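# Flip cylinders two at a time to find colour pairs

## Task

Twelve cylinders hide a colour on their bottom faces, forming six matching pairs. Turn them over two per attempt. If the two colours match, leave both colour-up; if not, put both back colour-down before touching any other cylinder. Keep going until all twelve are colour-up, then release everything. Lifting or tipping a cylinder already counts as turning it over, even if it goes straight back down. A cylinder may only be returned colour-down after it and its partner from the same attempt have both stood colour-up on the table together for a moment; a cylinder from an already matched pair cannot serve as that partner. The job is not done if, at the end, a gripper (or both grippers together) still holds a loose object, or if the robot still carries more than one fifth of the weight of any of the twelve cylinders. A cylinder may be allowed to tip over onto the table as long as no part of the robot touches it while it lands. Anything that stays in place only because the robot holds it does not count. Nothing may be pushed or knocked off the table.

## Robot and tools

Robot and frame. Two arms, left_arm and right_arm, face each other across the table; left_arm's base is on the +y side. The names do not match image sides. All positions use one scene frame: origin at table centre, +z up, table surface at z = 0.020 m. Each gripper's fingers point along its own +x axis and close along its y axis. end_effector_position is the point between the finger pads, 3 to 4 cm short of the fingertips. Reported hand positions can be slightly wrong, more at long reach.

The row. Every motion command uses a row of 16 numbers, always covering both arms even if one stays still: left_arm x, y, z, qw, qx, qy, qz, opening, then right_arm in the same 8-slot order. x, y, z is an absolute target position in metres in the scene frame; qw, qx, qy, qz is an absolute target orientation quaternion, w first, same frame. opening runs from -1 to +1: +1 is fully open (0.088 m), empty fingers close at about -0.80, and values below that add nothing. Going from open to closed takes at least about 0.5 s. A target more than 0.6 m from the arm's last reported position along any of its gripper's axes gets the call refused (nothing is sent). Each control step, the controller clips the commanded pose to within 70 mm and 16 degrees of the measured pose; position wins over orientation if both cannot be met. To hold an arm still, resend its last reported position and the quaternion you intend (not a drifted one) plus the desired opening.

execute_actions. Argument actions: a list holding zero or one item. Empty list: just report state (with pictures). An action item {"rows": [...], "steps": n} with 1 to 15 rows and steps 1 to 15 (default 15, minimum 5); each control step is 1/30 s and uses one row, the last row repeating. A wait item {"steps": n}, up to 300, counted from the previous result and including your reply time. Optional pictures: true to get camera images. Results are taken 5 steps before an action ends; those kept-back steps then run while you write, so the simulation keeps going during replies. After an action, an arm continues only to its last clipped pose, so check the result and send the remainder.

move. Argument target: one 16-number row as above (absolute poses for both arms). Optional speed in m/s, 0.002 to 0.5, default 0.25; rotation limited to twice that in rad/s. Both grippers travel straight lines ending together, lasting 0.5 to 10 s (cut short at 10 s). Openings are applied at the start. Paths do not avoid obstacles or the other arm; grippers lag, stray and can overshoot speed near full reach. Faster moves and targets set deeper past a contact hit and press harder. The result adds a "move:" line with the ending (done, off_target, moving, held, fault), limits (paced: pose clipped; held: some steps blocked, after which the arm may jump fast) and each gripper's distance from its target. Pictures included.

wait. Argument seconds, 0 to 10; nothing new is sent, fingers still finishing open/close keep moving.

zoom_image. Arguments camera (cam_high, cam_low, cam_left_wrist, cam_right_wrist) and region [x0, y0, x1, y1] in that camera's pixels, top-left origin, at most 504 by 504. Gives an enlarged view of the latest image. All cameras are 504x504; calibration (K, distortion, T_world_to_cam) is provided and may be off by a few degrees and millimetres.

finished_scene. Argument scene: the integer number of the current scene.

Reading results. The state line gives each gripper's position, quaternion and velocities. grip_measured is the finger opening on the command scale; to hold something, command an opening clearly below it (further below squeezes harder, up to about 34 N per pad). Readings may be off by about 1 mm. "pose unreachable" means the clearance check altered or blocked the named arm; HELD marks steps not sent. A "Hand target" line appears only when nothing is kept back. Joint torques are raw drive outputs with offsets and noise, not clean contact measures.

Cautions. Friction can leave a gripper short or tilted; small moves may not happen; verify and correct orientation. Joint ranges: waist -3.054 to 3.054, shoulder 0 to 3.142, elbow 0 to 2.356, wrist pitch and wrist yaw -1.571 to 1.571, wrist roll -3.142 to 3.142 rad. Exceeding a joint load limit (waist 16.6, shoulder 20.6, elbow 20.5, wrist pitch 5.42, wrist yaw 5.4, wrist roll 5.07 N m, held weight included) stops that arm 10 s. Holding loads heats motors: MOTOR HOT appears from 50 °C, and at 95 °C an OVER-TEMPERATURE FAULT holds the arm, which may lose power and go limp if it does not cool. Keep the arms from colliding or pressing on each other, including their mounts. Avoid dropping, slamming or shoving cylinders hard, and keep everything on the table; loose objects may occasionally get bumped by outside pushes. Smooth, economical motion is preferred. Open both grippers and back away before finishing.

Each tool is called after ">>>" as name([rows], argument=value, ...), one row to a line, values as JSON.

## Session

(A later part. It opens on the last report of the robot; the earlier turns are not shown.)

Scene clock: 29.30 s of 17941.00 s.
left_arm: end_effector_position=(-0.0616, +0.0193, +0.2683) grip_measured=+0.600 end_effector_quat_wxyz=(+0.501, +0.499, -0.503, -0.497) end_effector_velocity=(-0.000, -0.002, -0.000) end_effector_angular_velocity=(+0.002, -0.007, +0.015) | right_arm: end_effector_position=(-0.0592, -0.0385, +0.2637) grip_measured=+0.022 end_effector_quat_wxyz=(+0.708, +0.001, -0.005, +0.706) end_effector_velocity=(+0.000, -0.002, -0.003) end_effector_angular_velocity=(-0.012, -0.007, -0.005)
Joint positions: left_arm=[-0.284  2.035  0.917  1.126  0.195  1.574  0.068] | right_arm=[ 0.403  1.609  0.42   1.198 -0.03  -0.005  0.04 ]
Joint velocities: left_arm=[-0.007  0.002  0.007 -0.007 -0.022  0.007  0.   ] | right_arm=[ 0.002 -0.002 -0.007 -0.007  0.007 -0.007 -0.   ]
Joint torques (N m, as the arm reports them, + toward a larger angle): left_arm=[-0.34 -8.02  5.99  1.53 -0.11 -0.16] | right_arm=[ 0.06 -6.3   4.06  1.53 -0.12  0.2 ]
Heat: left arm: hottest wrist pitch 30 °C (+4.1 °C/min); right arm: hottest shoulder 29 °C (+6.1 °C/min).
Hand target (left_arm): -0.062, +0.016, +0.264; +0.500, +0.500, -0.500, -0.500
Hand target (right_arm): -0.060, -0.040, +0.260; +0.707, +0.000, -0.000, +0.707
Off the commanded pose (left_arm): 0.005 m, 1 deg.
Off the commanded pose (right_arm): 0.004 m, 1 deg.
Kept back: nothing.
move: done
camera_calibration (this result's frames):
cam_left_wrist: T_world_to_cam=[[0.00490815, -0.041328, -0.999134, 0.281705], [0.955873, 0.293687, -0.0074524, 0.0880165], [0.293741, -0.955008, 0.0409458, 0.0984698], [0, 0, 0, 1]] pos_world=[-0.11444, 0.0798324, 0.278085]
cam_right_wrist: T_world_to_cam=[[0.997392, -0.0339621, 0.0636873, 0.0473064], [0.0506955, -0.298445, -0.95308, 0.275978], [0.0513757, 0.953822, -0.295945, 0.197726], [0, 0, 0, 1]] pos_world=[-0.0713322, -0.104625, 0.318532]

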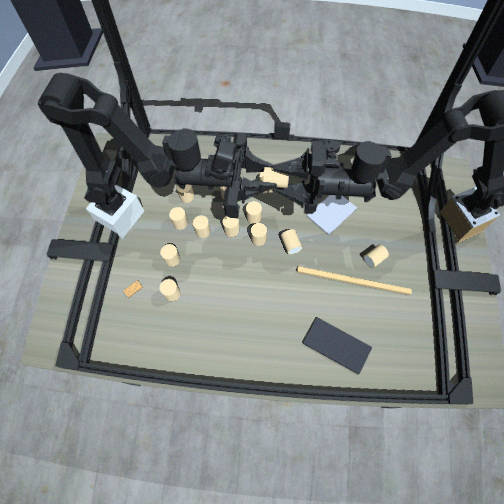

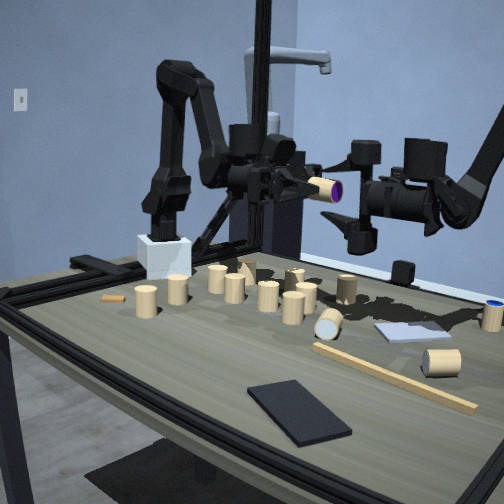

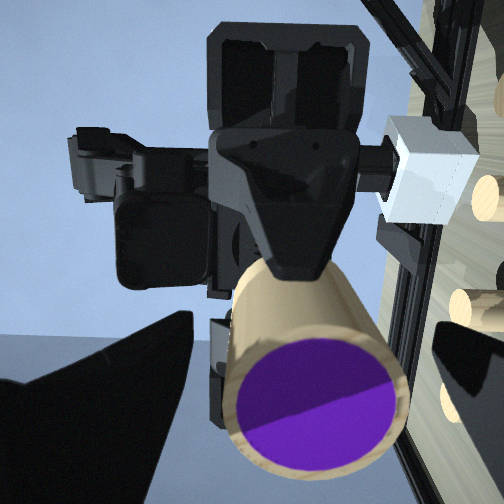

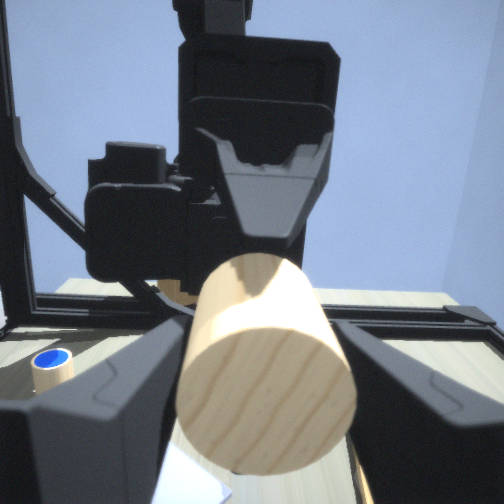

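>>> execute_actions([
  {"rows":[[-0.062,0.016,0.262,0.5,0.5,-0.5,-0.5,-0.4,-0.06,-0.04,0.26,0.707,0,0,0.707,-0.4]]},
])

>>> execute_actions([
  {"rows":[[-0.062,0.016,0.262,0.5,0.5,-0.5,-0.5,-0.4,-0.06,-0.04,0.26,0.707,0,0,0.707,0.6]]},
])

>>> move(target=[-0.062,0.06,0.262,0.5,0.5,-0.5,-0.5,-0.4,-0.06,-0.11,0.26,0.707,0,0,0.707,0.6])

>>> move(target=[-0.15,0.30,0.11,0,0.707,0,-0.707,-0.4,-0.06,-0.11,0.26,0.707,0,0,0.707,0.6], speed=0.4)

>>> move(target=[-0.15,0.30,0.075,0,0.707,0,-0.707,-0.4,-0.06,-0.11,0.26,0.707,0,0,0.707,0.6], speed=0.1)

>>> move(target=[-0.15,0.30,0.075,0,0.707,0,-0.707,0.6,-0.06,-0.11,0.26,0.707,0,0,0.707,0.6])

>>> wait(seconds=2)

Scene clock: 30.03 s of 17941.00 s.
left_arm: end_effector_position=(-0.0617, +0.0181, +0.2685) grip_measured=+0.022 end_effector_quat_wxyz=(+0.502, +0.498, -0.504, -0.496) end_effector_velocity=(-0.000, +0.000, -0.004) end_effector_angular_velocity=(+0.022, +0.012, +0.005) | right_arm: end_effector_position=(-0.0593, -0.0392, +0.2616) grip_measured=+0.022 end_effector_quat_wxyz=(+0.708, -0.001, -0.003, +0.706) end_effector_velocity=(-0.000, -0.000, -0.000) end_effector_angular_velocity=(+0.002, -0.007, +0.005)
Joint positions: left_arm=[-0.285  2.04   0.922  1.129  0.195  1.573  0.04 ] | right_arm=[ 0.403  1.611  0.416  1.198 -0.03  -0.005  0.04 ]
Joint velocities: left_arm=[-0.002 -0.002 -0.002 -0.022 -0.007 -0.007 -0.   ] | right_arm=[-0.002  0.002 -0.002  0.007 -0.007 -0.007 -0.   ]
Joint torques (N m, as the arm reports them, + toward a larger angle): left_arm=[-0.4  -7.87  5.45  1.69 -0.07 -0.17] | right_arm=[ 0.06 -6.41  4.47  1.6  -0.12  0.17]
Heat: left arm: hottest wrist pitch 30 °C (+4.0 °C/min); right arm: hottest shoulder 29 °C (+6.0 °C/min).
Steps of this call (steps 1 to 12: nothing new was sent; steps 13 to 22: the first 10 steps of this action). Readings (end_effector_position):
13: left_arm (-0.0618, +0.0190, +0.2678) | right_arm (-0.0592, -0.0386, +0.2636)
14: left_arm (-0.0617, +0.0189, +0.2676) | right_arm (-0.0592, -0.0386, +0.2636)
16: left_arm (-0.0617, +0.0187, +0.2676) | right_arm (-0.0592, -0.0386, +0.2629)
20: left_arm (-0.0615, +0.0182, +0.2684) | right_arm (-0.0593, -0.0392, +0.2616)
22: the state above

Scene clock: 30.53 s of 17941.00 s.
left_arm: end_effector_position=(-0.0617, +0.0179, +0.2660) grip_measured=+0.021 end_effector_quat_wxyz=(+0.501, +0.499, -0.503, -0.497) end_effector_velocity=(-0.003, +0.001, -0.003) end_effector_angular_velocity=(+0.012, +0.010, -0.010) | right_arm: end_effector_position=(-0.0593, -0.0392, +0.2619) grip_measured=+0.546 end_effector_quat_wxyz=(+0.708, -0.000, -0.003, +0.706) end_effector_velocity=(-0.002, -0.001, -0.002) end_effector_angular_velocity=(-0.007, -0.007, +0.010)
Joint positions: left_arm=[-0.285  2.045  0.922  1.13   0.195  1.573  0.04 ] | right_arm=[ 0.403  1.611  0.416  1.199 -0.03  -0.005  0.066]
Joint velocities: left_arm=[-0.002 -0.002 -0.007 -0.007  0.007 -0.007 -0.   ] | right_arm=[ 0.002 -0.002 -0.002 -0.007 -0.007 -0.007  0.016]
Joint torques (N m, as the arm reports them, + toward a larger angle): left_arm=[-0.06 -8.64  5.71  1.69 -0.11 -0.07] | right_arm=[ 0.06 -6.45  4.53  1.49 -0.12  0.17]
Heat: left arm: hottest wrist pitch 30 °C (+3.9 °C/min); right arm: hottest shoulder 29 °C (+5.9 °C/min).
Off your previous action's commanded pose (left_arm): 0.007 m, 1 deg at its last step (step 5 of this call).
Off your previous action's commanded pose (right_arm): 0.002 m, 0 deg at its last step (step 5 of this call).
Steps of this call (steps 1 to 5: the last 5 steps of your previous action; steps 6 to 15: the first 10 steps of this action). Readings (end_effector_position):
6: left_arm (-0.0617, +0.0181, +0.2686) | right_arm (-0.0593, -0.0392, +0.2616)
7: left_arm (-0.0617, +0.0181, +0.2687) | right_arm (-0.0593, -0.0392, +0.2616)
9: left_arm (-0.0617, +0.0181, +0.2685) | right_arm (-0.0593, -0.0392, +0.2616)
13: left_arm (-0.0617, +0.0179, +0.2662) | right_arm (-0.0593, -0.0392, +0.2619)
15: the state above

Scene clock: 31.90 s of 17941.00 s.
left_arm: end_effector_position=(-0.0623, +0.0570, +0.2588) grip_measured=+0.020 end_effector_quat_wxyz=(+0.498, +0.502, -0.499, -0.501) end_effector_velocity=(-0.000, +0.001, -0.003) end_effector_angular_velocity=(+0.012, +0.010, +0.005) | right_arm: end_effector_position=(-0.0604, -0.1073, +0.2626) grip_measured=+0.600 end_effector_quat_wxyz=(+0.707, +0.001, -0.004, +0.707) end_effector_velocity=(-0.000, -0.003, -0.001) end_effector_angular_velocity=(-0.007, -0.007, +0.005)
Joint positions: left_arm=[-0.264  1.96   0.748  1.206  0.216  1.573  0.04 ] | right_arm=[ 0.394  1.302  0.17   1.14  -0.043 -0.005  0.068]
Joint velocities: left_arm=[-0.002 -0.002 -0.007 -0.007 -0.007 -0.007 -0.   ] | right_arm=[-0.002 -0.022 -0.007 -0.022 -0.007 -0.007 -0.   ]
Joint torques (N m, as the arm reports them, + toward a larger angle): left_arm=[  0.56 -10.57   3.96   1.94   0.11  -0.12] | right_arm=[-0.32 -5.06  4.05  1.18 -0.12  0.18]
Heat: left arm: hottest wrist pitch 30 °C (+3.8 °C/min); right arm: hottest shoulder 29 °C (+5.6 °C/min).
Hand target (left_arm): -0.062, +0.060, +0.262; +0.500, +0.500, -0.500, -0.500
Hand target (right_arm): -0.060, -0.110, +0.260; +0.707, +0.000, -0.000, +0.707
Off your previous action's commanded pose (left_arm): 0.004 m, 0 deg at its last step (step 5 of this call).
Off your previous action's commanded pose (right_arm): 0.002 m, 0 deg at its last step (step 5 of this call).
Off the commanded pose (left_arm): 0.004 m, 0 deg.
Off the commanded pose (right_arm): 0.004 m, 0 deg.
Kept back: nothing.
move: done
camera_calibration (this result's frames):
cam_left_wrist: T_world_to_cam=[[0.00151065, -0.0267692, -0.99964, 0.272927], [0.955849, 0.293787, -0.00642282, 0.0772221], [0.293854, -0.955496, 0.0260312, 0.138993], [0, 0, 0, 1]] pos_world=[-0.115069, 0.117426, 0.269707]
cam_right_wrist: T_world_to_cam=[[0.997537, -0.0300089, 0.0634002, 0.0467227], [0.0514943, -0.300432, -0.952412, 0.254068], [0.0476282, 0.953331, -0.298147, 0.263373], [0, 0, 0, 1]] pos_world=[-0.0722347, -0.17335, 0.317539]

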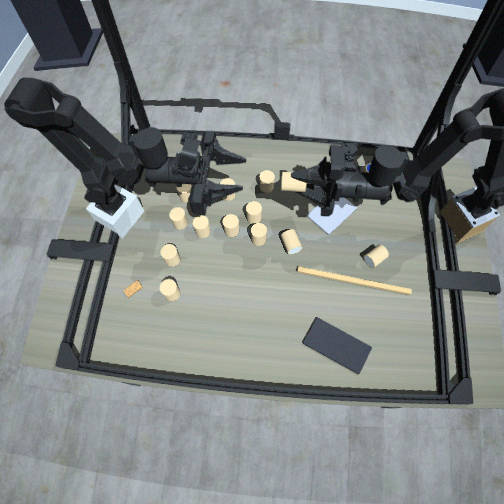

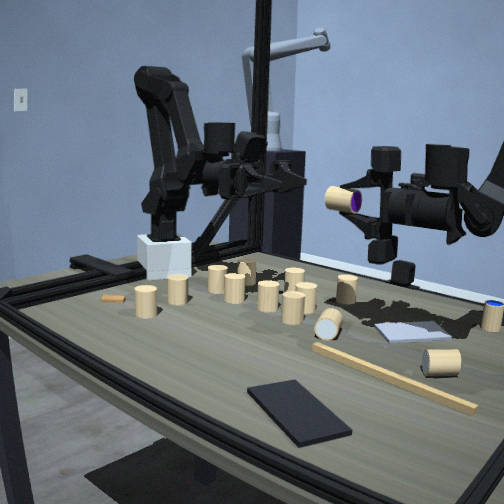

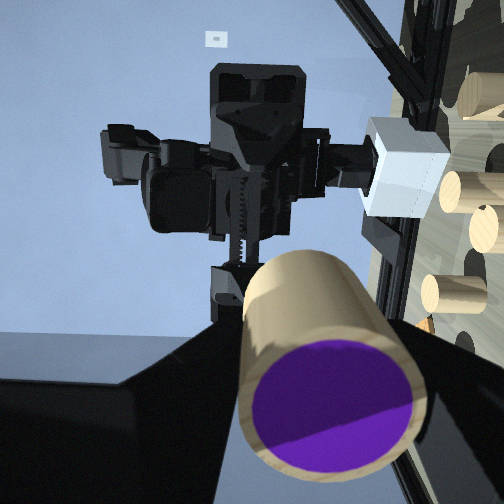

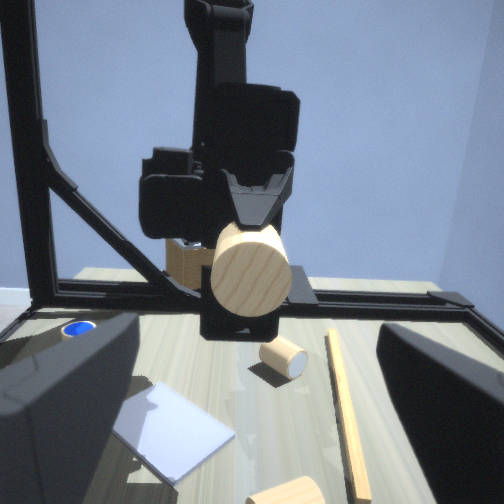

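Scene clock: 34.37 s of 17941.00 s.
left_arm: end_effector_position=(-0.1489, +0.2999, +0.1088) grip_measured=+0.017 end_effector_quat_wxyz=(+0.005, +0.705, +0.001, -0.709) end_effector_velocity=(-0.000, +0.002, -0.001) end_effector_angular_velocity=(+0.012, -0.008, +0.015) | right_arm: end_effector_position=(-0.0604, -0.1077, +0.2624) grip_measured=+0.600 end_effector_quat_wxyz=(+0.707, +0.001, -0.004, +0.707) end_effector_velocity=(-0.003, -0.000, -0.006) end_effector_angular_velocity=(-0.027, -0.006, +0.019)
Joint positions: left_arm=[-0.545  1.629  0.696 -0.633  0.005  1.496  0.04 ] | right_arm=[ 0.394  1.301  0.168  1.14  -0.043 -0.005  0.068]
Joint velocities: left_arm=[-0.007  0.007  0.002 -0.007 -0.007 -0.022 -0.   ] | right_arm=[-0.002  0.002 -0.002 -0.022 -0.022 -0.007 -0.   ]
Joint torques (N m, as the arm reports them, + toward a larger angle): left_arm=[-0.01 -4.16  5.34  0.09  0.24 -0.17] | right_arm=[-0.3  -5.1   4.13  1.2  -0.11  0.17]
Heat: left arm: hottest wrist pitch 30 °C (+3.5 °C/min); right arm: hottest shoulder 29 °C (+5.2 °C/min).
Hand target (left_arm): -0.150, +0.298, +0.109; +0.003, +0.704, +0.003, -0.710
Hand target (right_arm): -0.060, -0.110, +0.260; +0.707, +0.000, +0.000, +0.707
Off the commanded pose (left_arm): 0.002 m, 1 deg.
Off the commanded pose (right_arm): 0.003 m, 0 deg.
Kept back: nothing.
move: done
camera_calibration (this result's frames):
cam_left_wrist: T_world_to_cam=[[-0.00830615, 0.999247, -0.0379075, -0.284241], [0.957368, 0.0188932, 0.288252, 0.138298], [0.288752, -0.0338972, -0.956804, 0.230168], [0, 0, 0, 1]] pos_world=[-0.201224, 0.289216, 0.169586]
cam_right_wrist: T_world_to_cam=[[0.997562, -0.0299822, 0.0630148, 0.046847], [0.0511163, -0.300795, -0.952318, 0.253659], [0.0475072, 0.953217, -0.298529, 0.263736], [0, 0, 0, 1]] pos_world=[-0.0722283, -0.173694, 0.317345]

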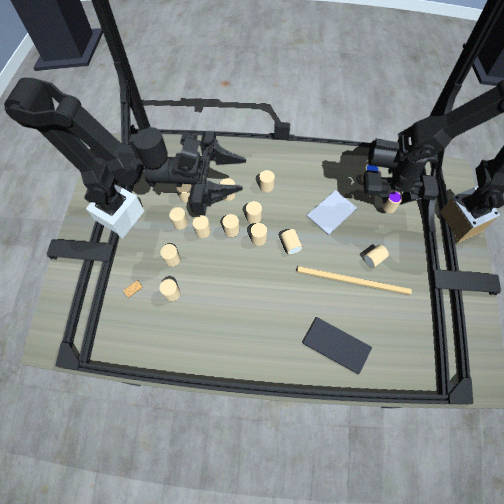

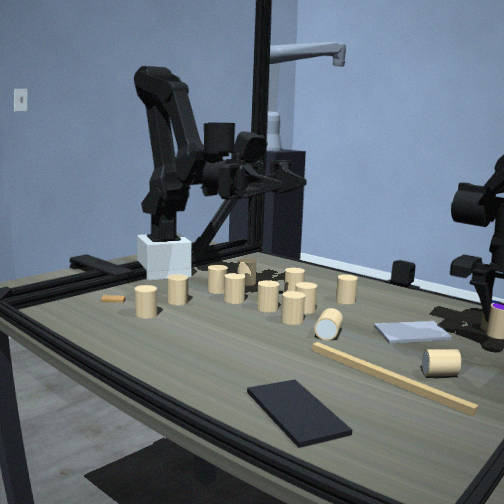

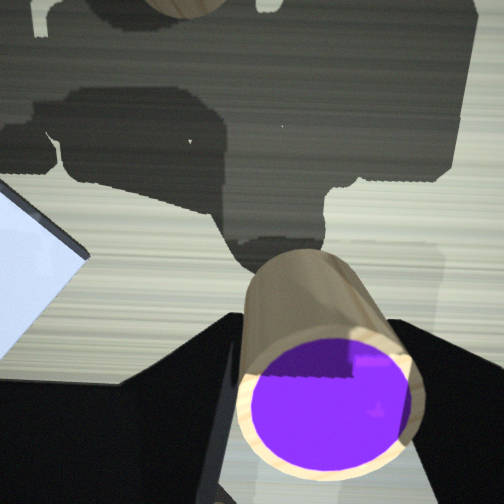

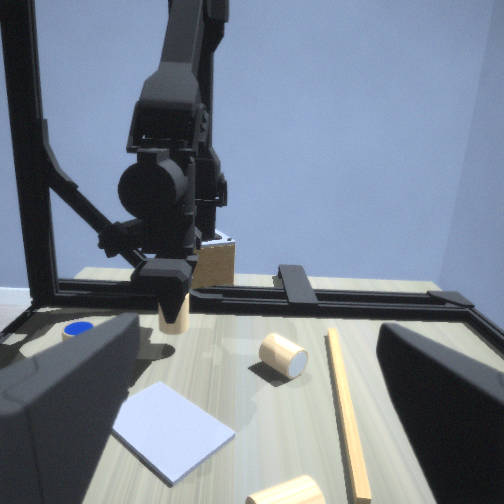

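Scene clock: 35.23 s of 17941.00 s.
left_arm: end_effector_position=(-0.1502, +0.2956, +0.0788) grip_measured=+0.016 end_effector_quat_wxyz=(+0.006, +0.706, -0.005, -0.709) end_effector_velocity=(+0.001, +0.003, -0.004) end_effector_angular_velocity=(+0.012, -0.008, +0.020) | right_arm: end_effector_position=(-0.0604, -0.1077, +0.2625) grip_measured=+0.600 end_effector_quat_wxyz=(+0.707, +0.001, -0.004, +0.707) end_effector_velocity=(-0.003, -0.001, -0.005) end_effector_angular_velocity=(-0.022, -0.007, +0.019)
Joint positions: left_arm=[-0.551  1.735  0.655 -0.474  0.003  1.496  0.04 ] | right_arm=[ 0.394  1.301  0.168  1.14  -0.043 -0.005  0.068]
Joint velocities: left_arm=[-0.002  0.012 -0.007  0.007 -0.007 -0.022 -0.   ] | right_arm=[-0.002 -0.002 -0.002 -0.022 -0.022 -0.007 -0.   ]
Joint torques (N m, as the arm reports them, + toward a larger angle): left_arm=[-0.13 -4.57  2.82  0.47 -0.05 -0.05] | right_arm=[-0.31 -5.1   4.14  1.18 -0.11  0.16]
Heat: left arm: hottest wrist pitch 30 °C (+3.4 °C/min); right arm: hottest shoulder 29 °C (+5.1 °C/min).
Hand target (left_arm): -0.150, +0.300, +0.075; -0.000, +0.707, +0.000, -0.707
Hand target (right_arm): -0.060, -0.110, +0.260; +0.707, +0.000, -0.000, +0.707
Off the commanded pose (left_arm): 0.006 m, 1 deg.
Off the commanded pose (right_arm): 0.003 m, 0 deg.
Kept back: nothing.
move: done
camera_calibration (this result's frames):
cam_left_wrist: T_world_to_cam=[[-0.00254637, 0.998809, -0.0487191, -0.27926], [0.957022, 0.0165629, 0.289543, 0.148782], [0.290005, -0.0458879, -0.955924, 0.205386], [0, 0, 0, 1]] pos_world=[-0.202662, 0.285888, 0.139649]
cam_right_wrist: T_world_to_cam=[[0.997561, -0.0300062, 0.0630196, 0.046836], [0.0511318, -0.300432, -0.952432, 0.253833], [0.047512, 0.953331, -0.298165, 0.26371], [0, 0, 0, 1]] pos_world=[-0.0722301, -0.173738, 0.317436]

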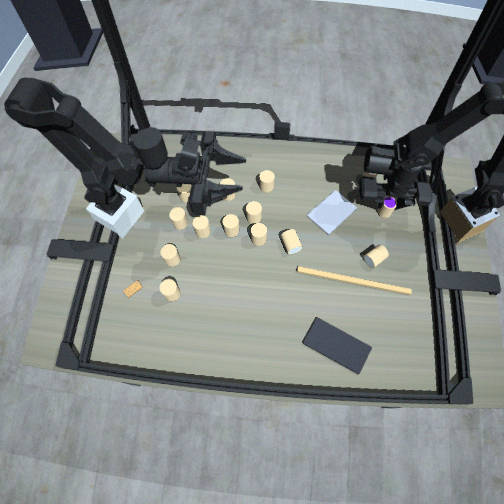

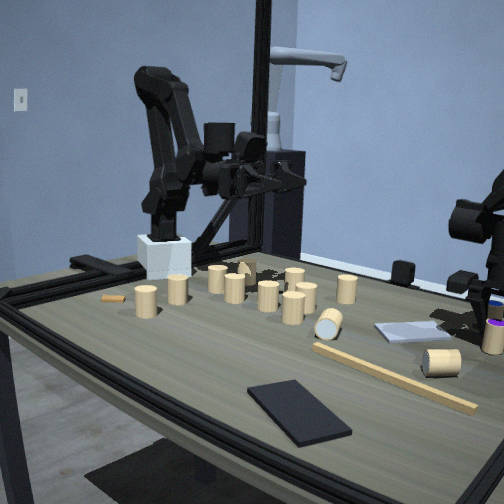

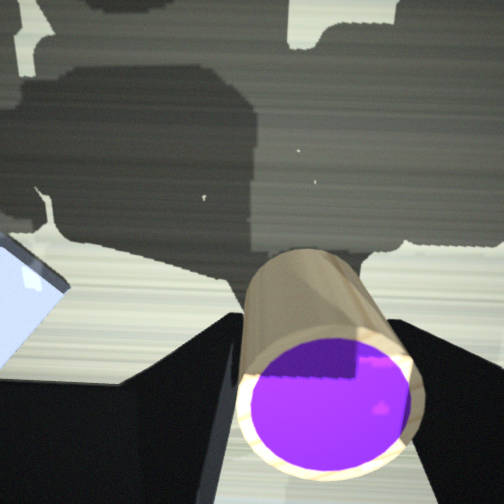

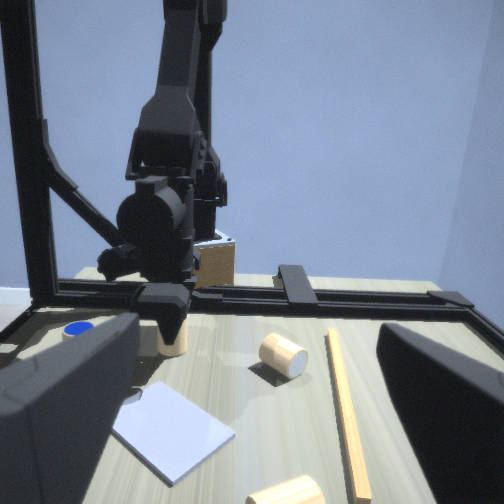

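Scene clock: 35.97 s of 17941.00 s.
left_arm: end_effector_position=(-0.1502, +0.2954, +0.0788) grip_measured=+0.598 end_effector_quat_wxyz=(+0.007, +0.706, -0.005, -0.709) end_effector_velocity=(-0.003, -0.003, +0.001) end_effector_angular_velocity=(-0.012, +0.008, -0.000) | right_arm: end_effector_position=(-0.0603, -0.1077, +0.2625) grip_measured=+0.600 end_effector_quat_wxyz=(+0.707, +0.001, -0.004, +0.707) end_effector_velocity=(+0.002, -0.001, -0.005) end_effector_angular_velocity=(-0.022, +0.008, -0.010)
Joint positions: left_arm=[-0.551  1.735  0.655 -0.473  0.003  1.496  0.068] | right_arm=[ 0.393  1.301  0.168  1.14  -0.043 -0.005  0.068]
Joint velocities: left_arm=[-0.007 -0.002  0.002  0.007  0.007 -0.007  0.001] | right_arm=[-0.002 -0.002 -0.002 -0.022  0.007  0.007 -0.   ]
Joint torques (N m, as the arm reports them, + toward a larger angle): left_arm=[-0.34 -4.6   3.28  0.52  0.   -0.01] | right_arm=[-0.29 -5.05  4.15  1.19 -0.12  0.16]
Heat: left arm: hottest wrist pitch 30 °C (+3.3 °C/min); right arm: hottest shoulder 29 °C (+5.0 °C/min).
Hand target (left_arm): -0.150, +0.300, +0.075; +0.000, +0.707, -0.000, -0.707
Hand target (right_arm): -0.060, -0.110, +0.260; +0.707, +0.000, -0.000, +0.707
Off the commanded pose (left_arm): 0.006 m, 1 deg.
Off the commanded pose (right_arm): 0.003 m, 0 deg.
Kept back: nothing.
move: done
camera_calibration (this result's frames):
cam_left_wrist: T_world_to_cam=[[-0.00255041, 0.998753, -0.049859, -0.278905], [0.957046, 0.0168934, 0.289445, 0.148716], [0.289927, -0.0469791, -0.955895, 0.205692], [0, 0, 0, 1]] pos_world=[-0.202675, 0.285708, 0.139669]
cam_right_wrist: T_world_to_cam=[[0.99755, -0.0303868, 0.0630196, 0.0466702], [0.0510172, -0.300451, -0.952432, 0.253817], [0.0478757, 0.953313, -0.298165, 0.263727], [0, 0, 0, 1]] pos_world=[-0.072131, -0.173736, 0.317436]

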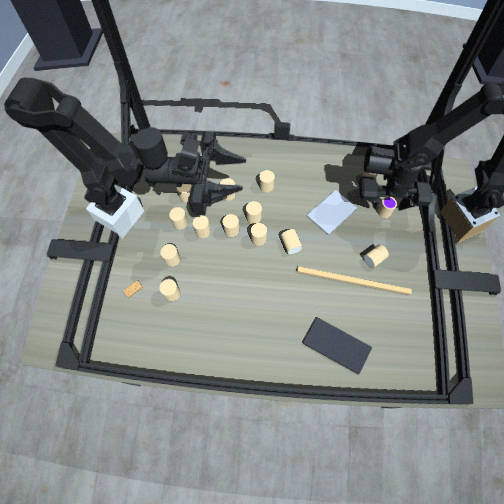

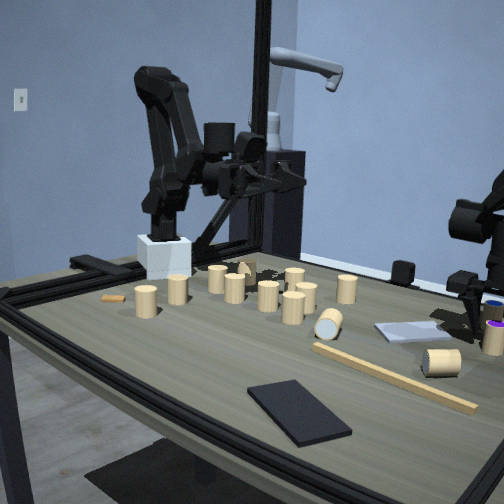

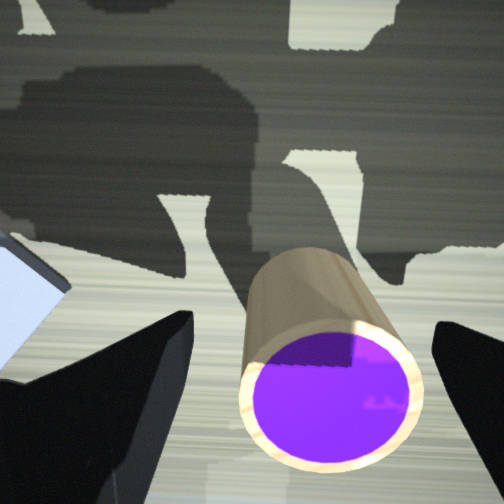

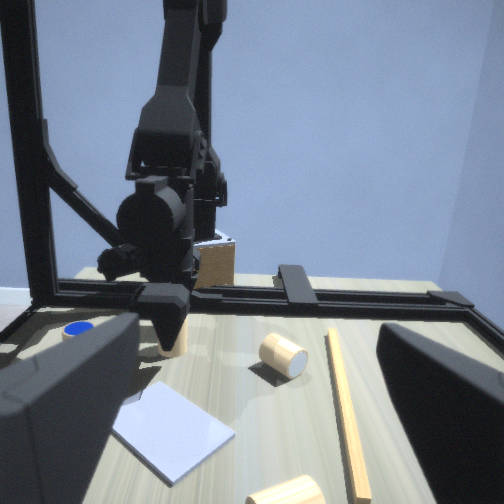

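Scene clock: 37.97 s of 17941.00 s.
left_arm: end_effector_position=(-0.1502, +0.2954, +0.0787) grip_measured=+0.600 end_effector_quat_wxyz=(+0.007, +0.706, -0.005, -0.709) end_effector_velocity=(+0.003, +0.007, -0.001) end_effector_angular_velocity=(+0.025, -0.024, +0.005) | right_arm: end_effector_position=(-0.0603, -0.1078, +0.2623) grip_measured=+0.600 end_effector_quat_wxyz=(+0.707, +0.000, -0.004, +0.707) end_effector_velocity=(-0.002, +0.000, +0.005) end_effector_angular_velocity=(+0.017, -0.008, +0.010)
Joint positions: left_arm=[-0.551  1.736  0.655 -0.473  0.003  1.496  0.068] | right_arm=[ 0.393  1.301  0.168  1.139 -0.043 -0.005  0.068]
Joint velocities: left_arm=[-0.002 -0.002 -0.007 -0.022 -0.022 -0.007  0.   ] | right_arm=[ 0.002 -0.007  0.002  0.007 -0.007 -0.007 -0.   ]
Joint torques (N m, as the arm reports them, + toward a larger angle): left_arm=[-0.06 -4.64  2.96  0.51 -0.06  0.03] | right_arm=[-0.29 -5.04  4.17  1.19 -0.11  0.16]
Heat: left arm: hottest wrist pitch 30 °C (+3.2 °C/min); right arm: hottest shoulder 29 °C (+4.7 °C/min).
Hand target (left_arm): -0.150, +0.300, +0.075; +0.000, +0.707, -0.000, -0.707
Hand target (right_arm): -0.060, -0.110, +0.260; +0.707, -0.000, +0.000, +0.707
Off the commanded pose (left_arm): 0.006 m, 1 deg.
Off the commanded pose (right_arm): 0.003 m, 0 deg.
Kept back: nothing.
Steps of this call (steps 1 to 60: nothing new was sent). Readings (end_effector_position):
1: left_arm (-0.1502, +0.2954, +0.0788) | right_arm (-0.0603, -0.1077, +0.2625)
2: left_arm (-0.1502, +0.2954, +0.0788) | right_arm (-0.0603, -0.1077, +0.2625)
4: left_arm (-0.1502, +0.2953, +0.0788) | right_arm (-0.0603, -0.1077, +0.2625)
8: left_arm (-0.1502, +0.2953, +0.0788) | right_arm (-0.0603, -0.1077, +0.2625)
60: the state above
camera_calibration (this result's frames):
cam_left_wrist: T_world_to_cam=[[-0.00255041, 0.998753, -0.049859, -0.278882], [0.957046, 0.0168934, 0.289445, 0.148742], [0.289927, -0.0469791, -0.955895, 0.205614], [0, 0, 0, 1]] pos_world=[-0.202677, 0.285681, 0.139588]
cam_right_wrist: T_world_to_cam=[[0.997552, -0.0303387, 0.06301, 0.0466933], [0.0509859, -0.301177, -0.952204, 0.253439], [0.0478659, 0.953085, -0.298893, 0.263895], [0, 0, 0, 1]] pos_world=[-0.0721324, -0.173768, 0.31726]

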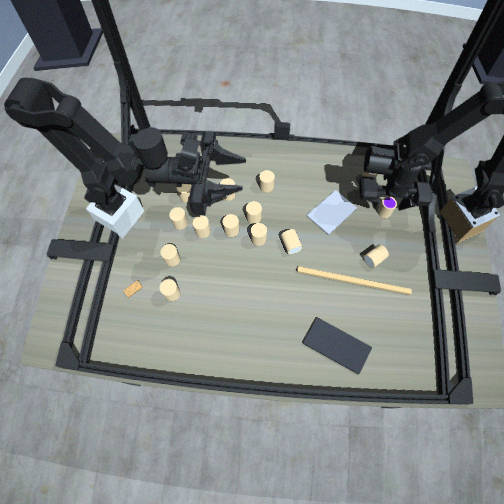

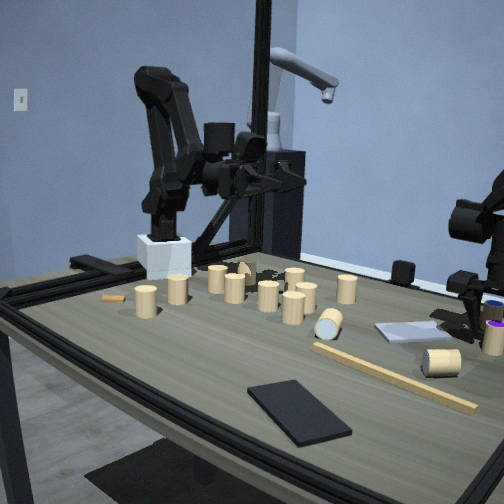

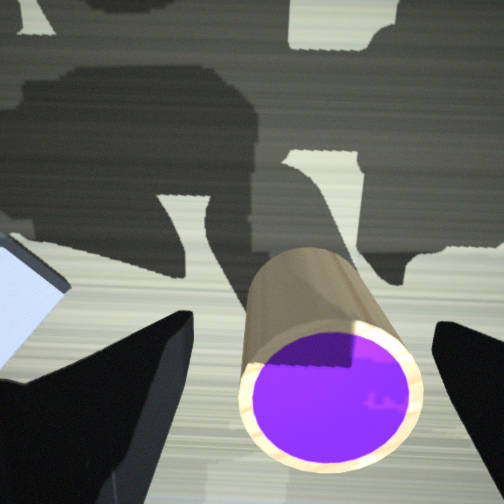

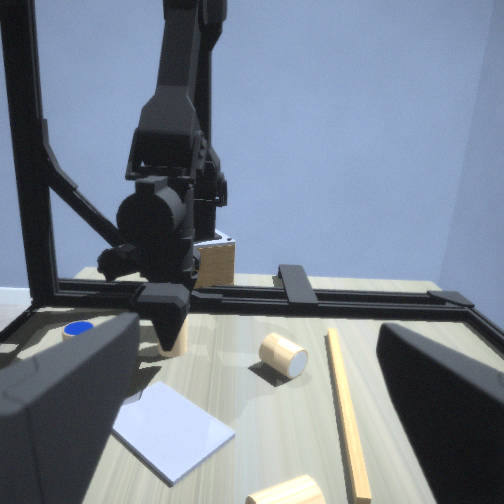

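>>> execute_actions([
  {"rows":[[-0.15,0.30,0.075,0,0.707,0,-0.707,-0.4,-0.06,-0.11,0.26,0.707,0,0,0.707,0.6]]},
])

>>> move(target=[-0.15,0.30,0.14,0,0.707,0,-0.707,-0.4,-0.06,-0.11,0.26,0.707,0,0,0.707,0.6])

>>> move(target=[-0.062,0.016,0.262,0.5,0.5,-0.5,-0.5,-0.4,-0.06,-0.11,0.26,0.707,0,0,0.707,0.6], speed=0.4)

>>> move(target=[-0.062,0.016,0.262,0.5,0.5,-0.5,-0.5,-0.4,-0.06,-0.04,0.26,0.707,0,0,0.707,0.6], speed=0.15)

Scene clock: 38.70 s of 17941.00 s.
left_arm: end_effector_position=(-0.1502, +0.2953, +0.0787) grip_measured=+0.015 end_effector_quat_wxyz=(+0.007, +0.706, -0.005, -0.709) end_effector_velocity=(+0.000, -0.003, +0.001) end_effector_angular_velocity=(-0.013, -0.006, +0.020) | right_arm: end_effector_position=(-0.0603, -0.1078, +0.2623) grip_measured=+0.600 end_effector_quat_wxyz=(+0.707, +0.000, -0.004, +0.707) end_effector_velocity=(-0.000, -0.001, -0.005) end_effector_angular_velocity=(-0.022, -0.021, +0.005)
Joint positions: left_arm=[-0.551  1.736  0.655 -0.472  0.003  1.496  0.04 ] | right_arm=[ 0.393  1.301  0.168  1.139 -0.043 -0.005  0.068]
Joint velocities: left_arm=[-0.002 -0.002  0.002  0.007 -0.007 -0.022 -0.   ] | right_arm=[-0.002 -0.002 -0.002 -0.022 -0.007 -0.022 -0.   ]
Joint torques (N m, as the arm reports them, + toward a larger angle): left_arm=[-0.26 -4.64  3.08  0.47 -0.06 -0.01] | right_arm=[-0.27 -5.06  4.2   1.2  -0.11  0.16]
Heat: left arm: hottest wrist pitch 30 °C (+3.1 °C/min); right arm: hottest shoulder 29 °C (+4.7 °C/min).
Steps of this call (steps 1 to 12: nothing new was sent; steps 13 to 22: the first 10 steps of this action). Readings (end_effector_position):
13: left_arm (-0.1502, +0.2954, +0.0787) | right_arm (-0.0603, -0.1078, +0.2623)
14: left_arm (-0.1502, +0.2954, +0.0787) | right_arm (-0.0603, -0.1078, +0.2623)
16: left_arm (-0.1502, +0.2954, +0.0787) | right_arm (-0.0603, -0.1078, +0.2623)
20: left_arm (-0.1502, +0.2953, +0.0787) | right_arm (-0.0603, -0.1078, +0.2623)
22: the state above

Scene clock: 39.87 s of 17941.00 s.
left_arm: end_effector_position=(-0.1496, +0.3041, +0.1356) grip_measured=+0.015 end_effector_quat_wxyz=(-0.005, +0.706, +0.007, -0.708) end_effector_velocity=(+0.001, +0.001, +0.004) end_effector_angular_velocity=(+0.002, -0.008, +0.005) | right_arm: end_effector_position=(-0.0603, -0.1078, +0.2624) grip_measured=+0.600 end_effector_quat_wxyz=(+0.707, +0.001, -0.004, +0.707) end_effector_velocity=(-0.000, -0.001, -0.005) end_effector_angular_velocity=(-0.022, -0.006, +0.005)
Joint positions: left_arm=[-0.551  1.559  0.756 -0.784  0.003  1.496  0.04 ] | right_arm=[ 0.393  1.3    0.168  1.139 -0.043 -0.005  0.068]
Joint velocities: left_arm=[-0.002 -0.012  0.007 -0.022 -0.007 -0.007  0.   ] | right_arm=[-0.002 -0.002 -0.002 -0.022 -0.007 -0.007 -0.   ]
Joint torques (N m, as the arm reports them, + toward a larger angle): left_arm=[-0.31 -6.37  5.83  0.13 -0.06  0.02] | right_arm=[-0.26 -5.05  4.21  1.21 -0.11  0.16]
Heat: left arm: hottest wrist pitch 30 °C (+3.0 °C/min); right arm: hottest shoulder 29 °C (+4.5 °C/min).
Hand target (left_arm): -0.150, +0.300, +0.140; +0.000, +0.707, +0.000, -0.707
Hand target (right_arm): -0.060, -0.110, +0.260; +0.707, +0.000, -0.000, +0.707
Off your previous action's commanded pose (left_arm): 0.006 m, 1 deg at its last step (step 5 of this call).
Off your previous action's commanded pose (right_arm): 0.003 m, 0 deg at its last step (step 5 of this call).
Off the commanded pose (left_arm): 0.006 m, 1 deg.
Off the commanded pose (right_arm): 0.003 m, 0 deg.
Kept back: nothing.
move: done
camera_calibration (this result's frames):
cam_left_wrist: T_world_to_cam=[[-0.00247025, 0.999869, -0.0160211, -0.28967], [0.956338, 0.00704435, 0.292179, 0.13405], [0.292253, -0.0145999, -0.95623, 0.250759], [0, 0, 0, 1]] pos_world=[-0.202197, 0.292348, 0.195976]
cam_right_wrist: T_world_to_cam=[[0.997551, -0.0303628, 0.0630148, 0.0466823], [0.0510015, -0.300814, -0.952318, 0.253613], [0.0478708, 0.953199, -0.298529, 0.263869], [0, 0, 0, 1]] pos_world=[-0.0721342, -0.173812, 0.317351]

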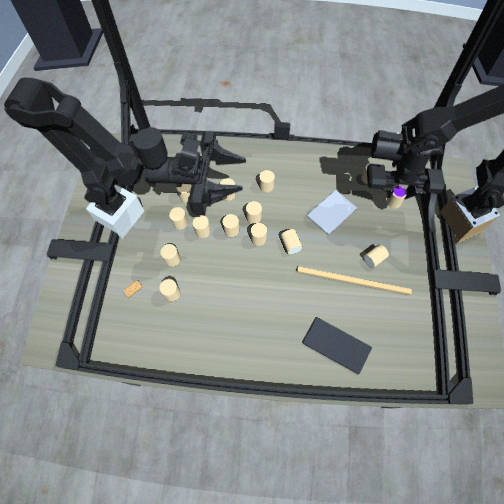

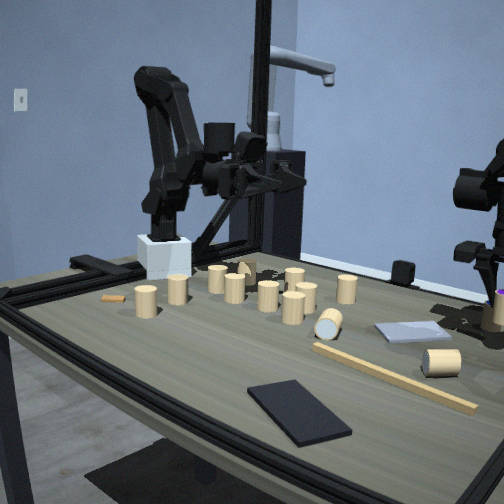

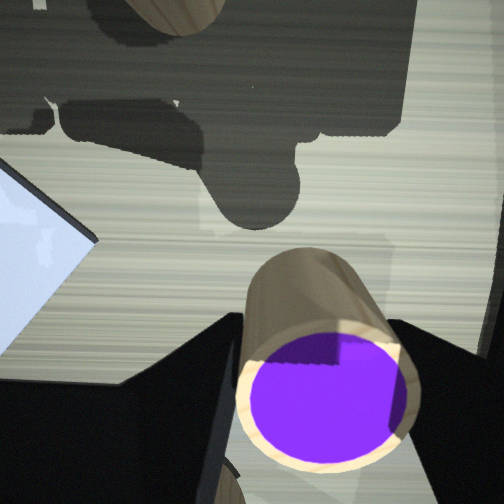

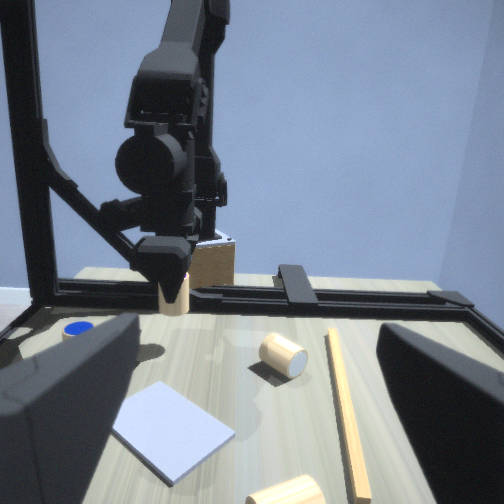

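Scene clock: 42.50 s of 17941.00 s.
left_arm: end_effector_position=(-0.0632, +0.0207, +0.2649) grip_measured=+0.015 end_effector_quat_wxyz=(+0.495, +0.501, -0.504, -0.500) end_effector_velocity=(+0.000, -0.002, +0.004) end_effector_angular_velocity=(-0.022, +0.003, -0.005) | right_arm: end_effector_position=(-0.0603, -0.1079, +0.2622) grip_measured=+0.600 end_effector_quat_wxyz=(+0.707, +0.000, -0.004, +0.707) end_effector_velocity=(-0.000, -0.001, -0.002) end_effector_angular_velocity=(-0.007, -0.007, +0.005)
Joint positions: left_arm=[-0.284  2.035  0.91   1.122  0.204  1.582  0.04 ] | right_arm=[ 0.393  1.3    0.167  1.139 -0.043 -0.005  0.068]
Joint velocities: left_arm=[ 0.002  0.007  0.007  0.022  0.007 -0.007 -0.   ] | right_arm=[-0.002 -0.002 -0.002 -0.007 -0.007 -0.007 -0.   ]
Joint torques (N m, as the arm reports them, + toward a larger angle): left_arm=[ 0.07 -8.06  5.96  1.88  0.13 -0.21] | right_arm=[-0.26 -4.99  4.2   1.21 -0.11  0.16]
Heat: left arm: hottest wrist pitch 30 °C (+2.8 °C/min); right arm: hottest shoulder 29 °C (+4.2 °C/min).
Hand target (left_arm): -0.062, +0.018, +0.263; +0.496, +0.500, -0.504, -0.500
Hand target (right_arm): -0.060, -0.110, +0.260; +0.707, -0.000, +0.000, +0.707
Off the commanded pose (left_arm): 0.006 m, 1 deg.
Off the commanded pose (right_arm): 0.003 m, 0 deg.
Kept back: nothing.
move: done
camera_calibration (this result's frames):
cam_left_wrist: T_world_to_cam=[[0.0113263, -0.030957, -0.999457, 0.278693], [0.958315, 0.285707, 0.00201059, 0.0868636], [0.28549, -0.957817, 0.0329025, 0.102062], [0, 0, 0, 1]] pos_world=[-0.115537, 0.0815664, 0.275008]
cam_right_wrist: T_world_to_cam=[[0.997552, -0.0303387, 0.06301, 0.0466962], [0.0509859, -0.301177, -0.952204, 0.253385], [0.0478659, 0.953085, -0.298893, 0.26398], [0, 0, 0, 1]] pos_world=[-0.0721365, -0.173865, 0.317233]

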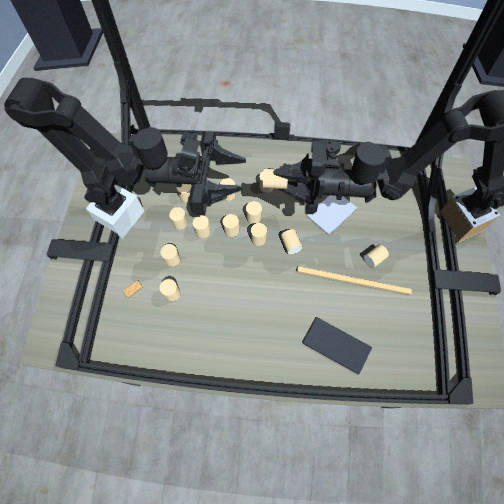

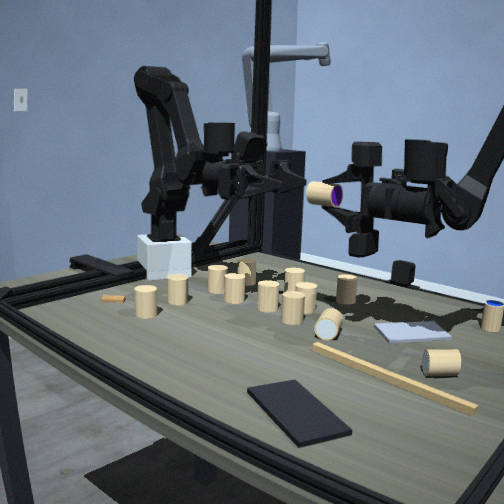

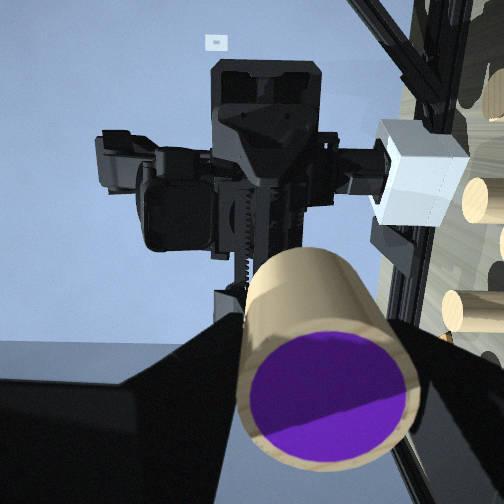

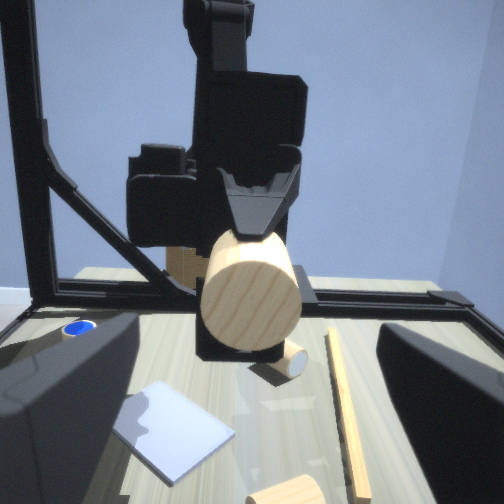

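Scene clock: 43.47 s of 17941.00 s.
left_arm: end_effector_position=(-0.0616, +0.0192, +0.2634) grip_measured=+0.015 end_effector_quat_wxyz=(+0.499, +0.501, -0.500, -0.500) end_effector_velocity=(-0.003, +0.000, -0.001) end_effector_angular_velocity=(+0.007, +0.023, +0.000) | right_arm: end_effector_position=(-0.0594, -0.0427, +0.2599) grip_measured=+0.600 end_effector_quat_wxyz=(+0.707, -0.002, -0.001, +0.707) end_effector_velocity=(-0.000, +0.002, -0.007) end_effector_angular_velocity=(-0.027, -0.021, +0.005)
Joint positions: left_arm=[-0.284  2.044  0.916  1.126  0.195  1.574  0.04 ] | right_arm=[ 0.401  1.602  0.402  1.199 -0.035 -0.004  0.068]
Joint velocities: left_arm=[-0.007 -0.002 -0.002 -0.007 -0.007 -0.022 -0.   ] | right_arm=[-0.002  0.012  0.007 -0.022 -0.007 -0.022  0.   ]
Joint torques (N m, as the arm reports them, + toward a larger angle): left_arm=[-0.07 -8.19  6.35  1.9  -0.1  -0.14] | right_arm=[ 0.29 -5.28  6.23  1.57  0.03  0.16]
Heat: left arm: hottest shoulder 30 °C (+2.8 °C/min); right arm: hottest shoulder 29 °C (+4.1 °C/min).
Hand target (left_arm): -0.062, +0.016, +0.262; +0.500, +0.500, -0.500, -0.500
Hand target (right_arm): -0.060, -0.040, +0.260; +0.707, +0.000, -0.000, +0.707
Off the commanded pose (left_arm): 0.003 m, 0 deg.
Off the commanded pose (right_arm): 0.003 m, 0 deg.
Kept back: nothing.
move: done
camera_calibration (this result's frames):
cam_left_wrist: T_world_to_cam=[[0.00329195, -0.0312308, -0.999507, 0.276655], [0.955861, 0.293756, -0.00603056, 0.0876182], [0.2938, -0.95537, 0.0308193, 0.101207], [0, 0, 0, 1]] pos_world=[-0.114396, 0.0795914, 0.273928]
cam_right_wrist: T_world_to_cam=[[0.997595, -0.0298832, 0.0625456, 0.0480881], [0.0503355, -0.308065, -0.950033, 0.269848], [0.0476582, 0.950896, -0.30582, 0.202795], [0, 0, 0, 1]] pos_world=[-0.0712202, -0.108269, 0.315376]

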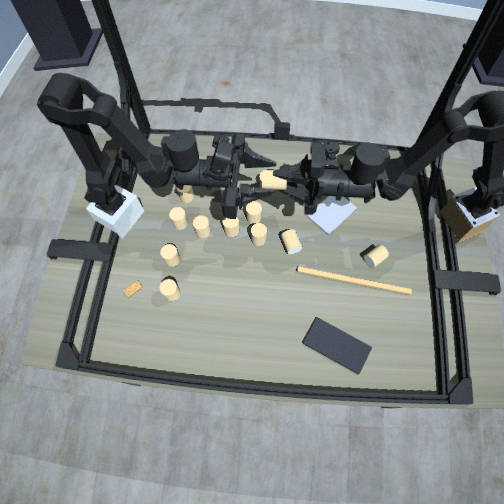

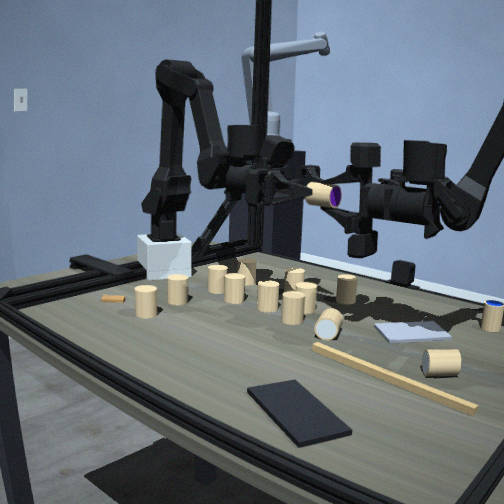

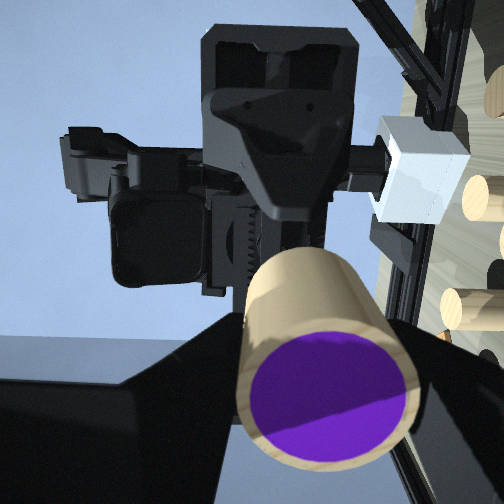

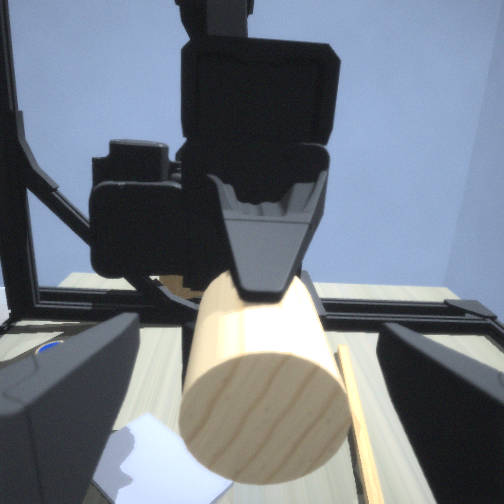

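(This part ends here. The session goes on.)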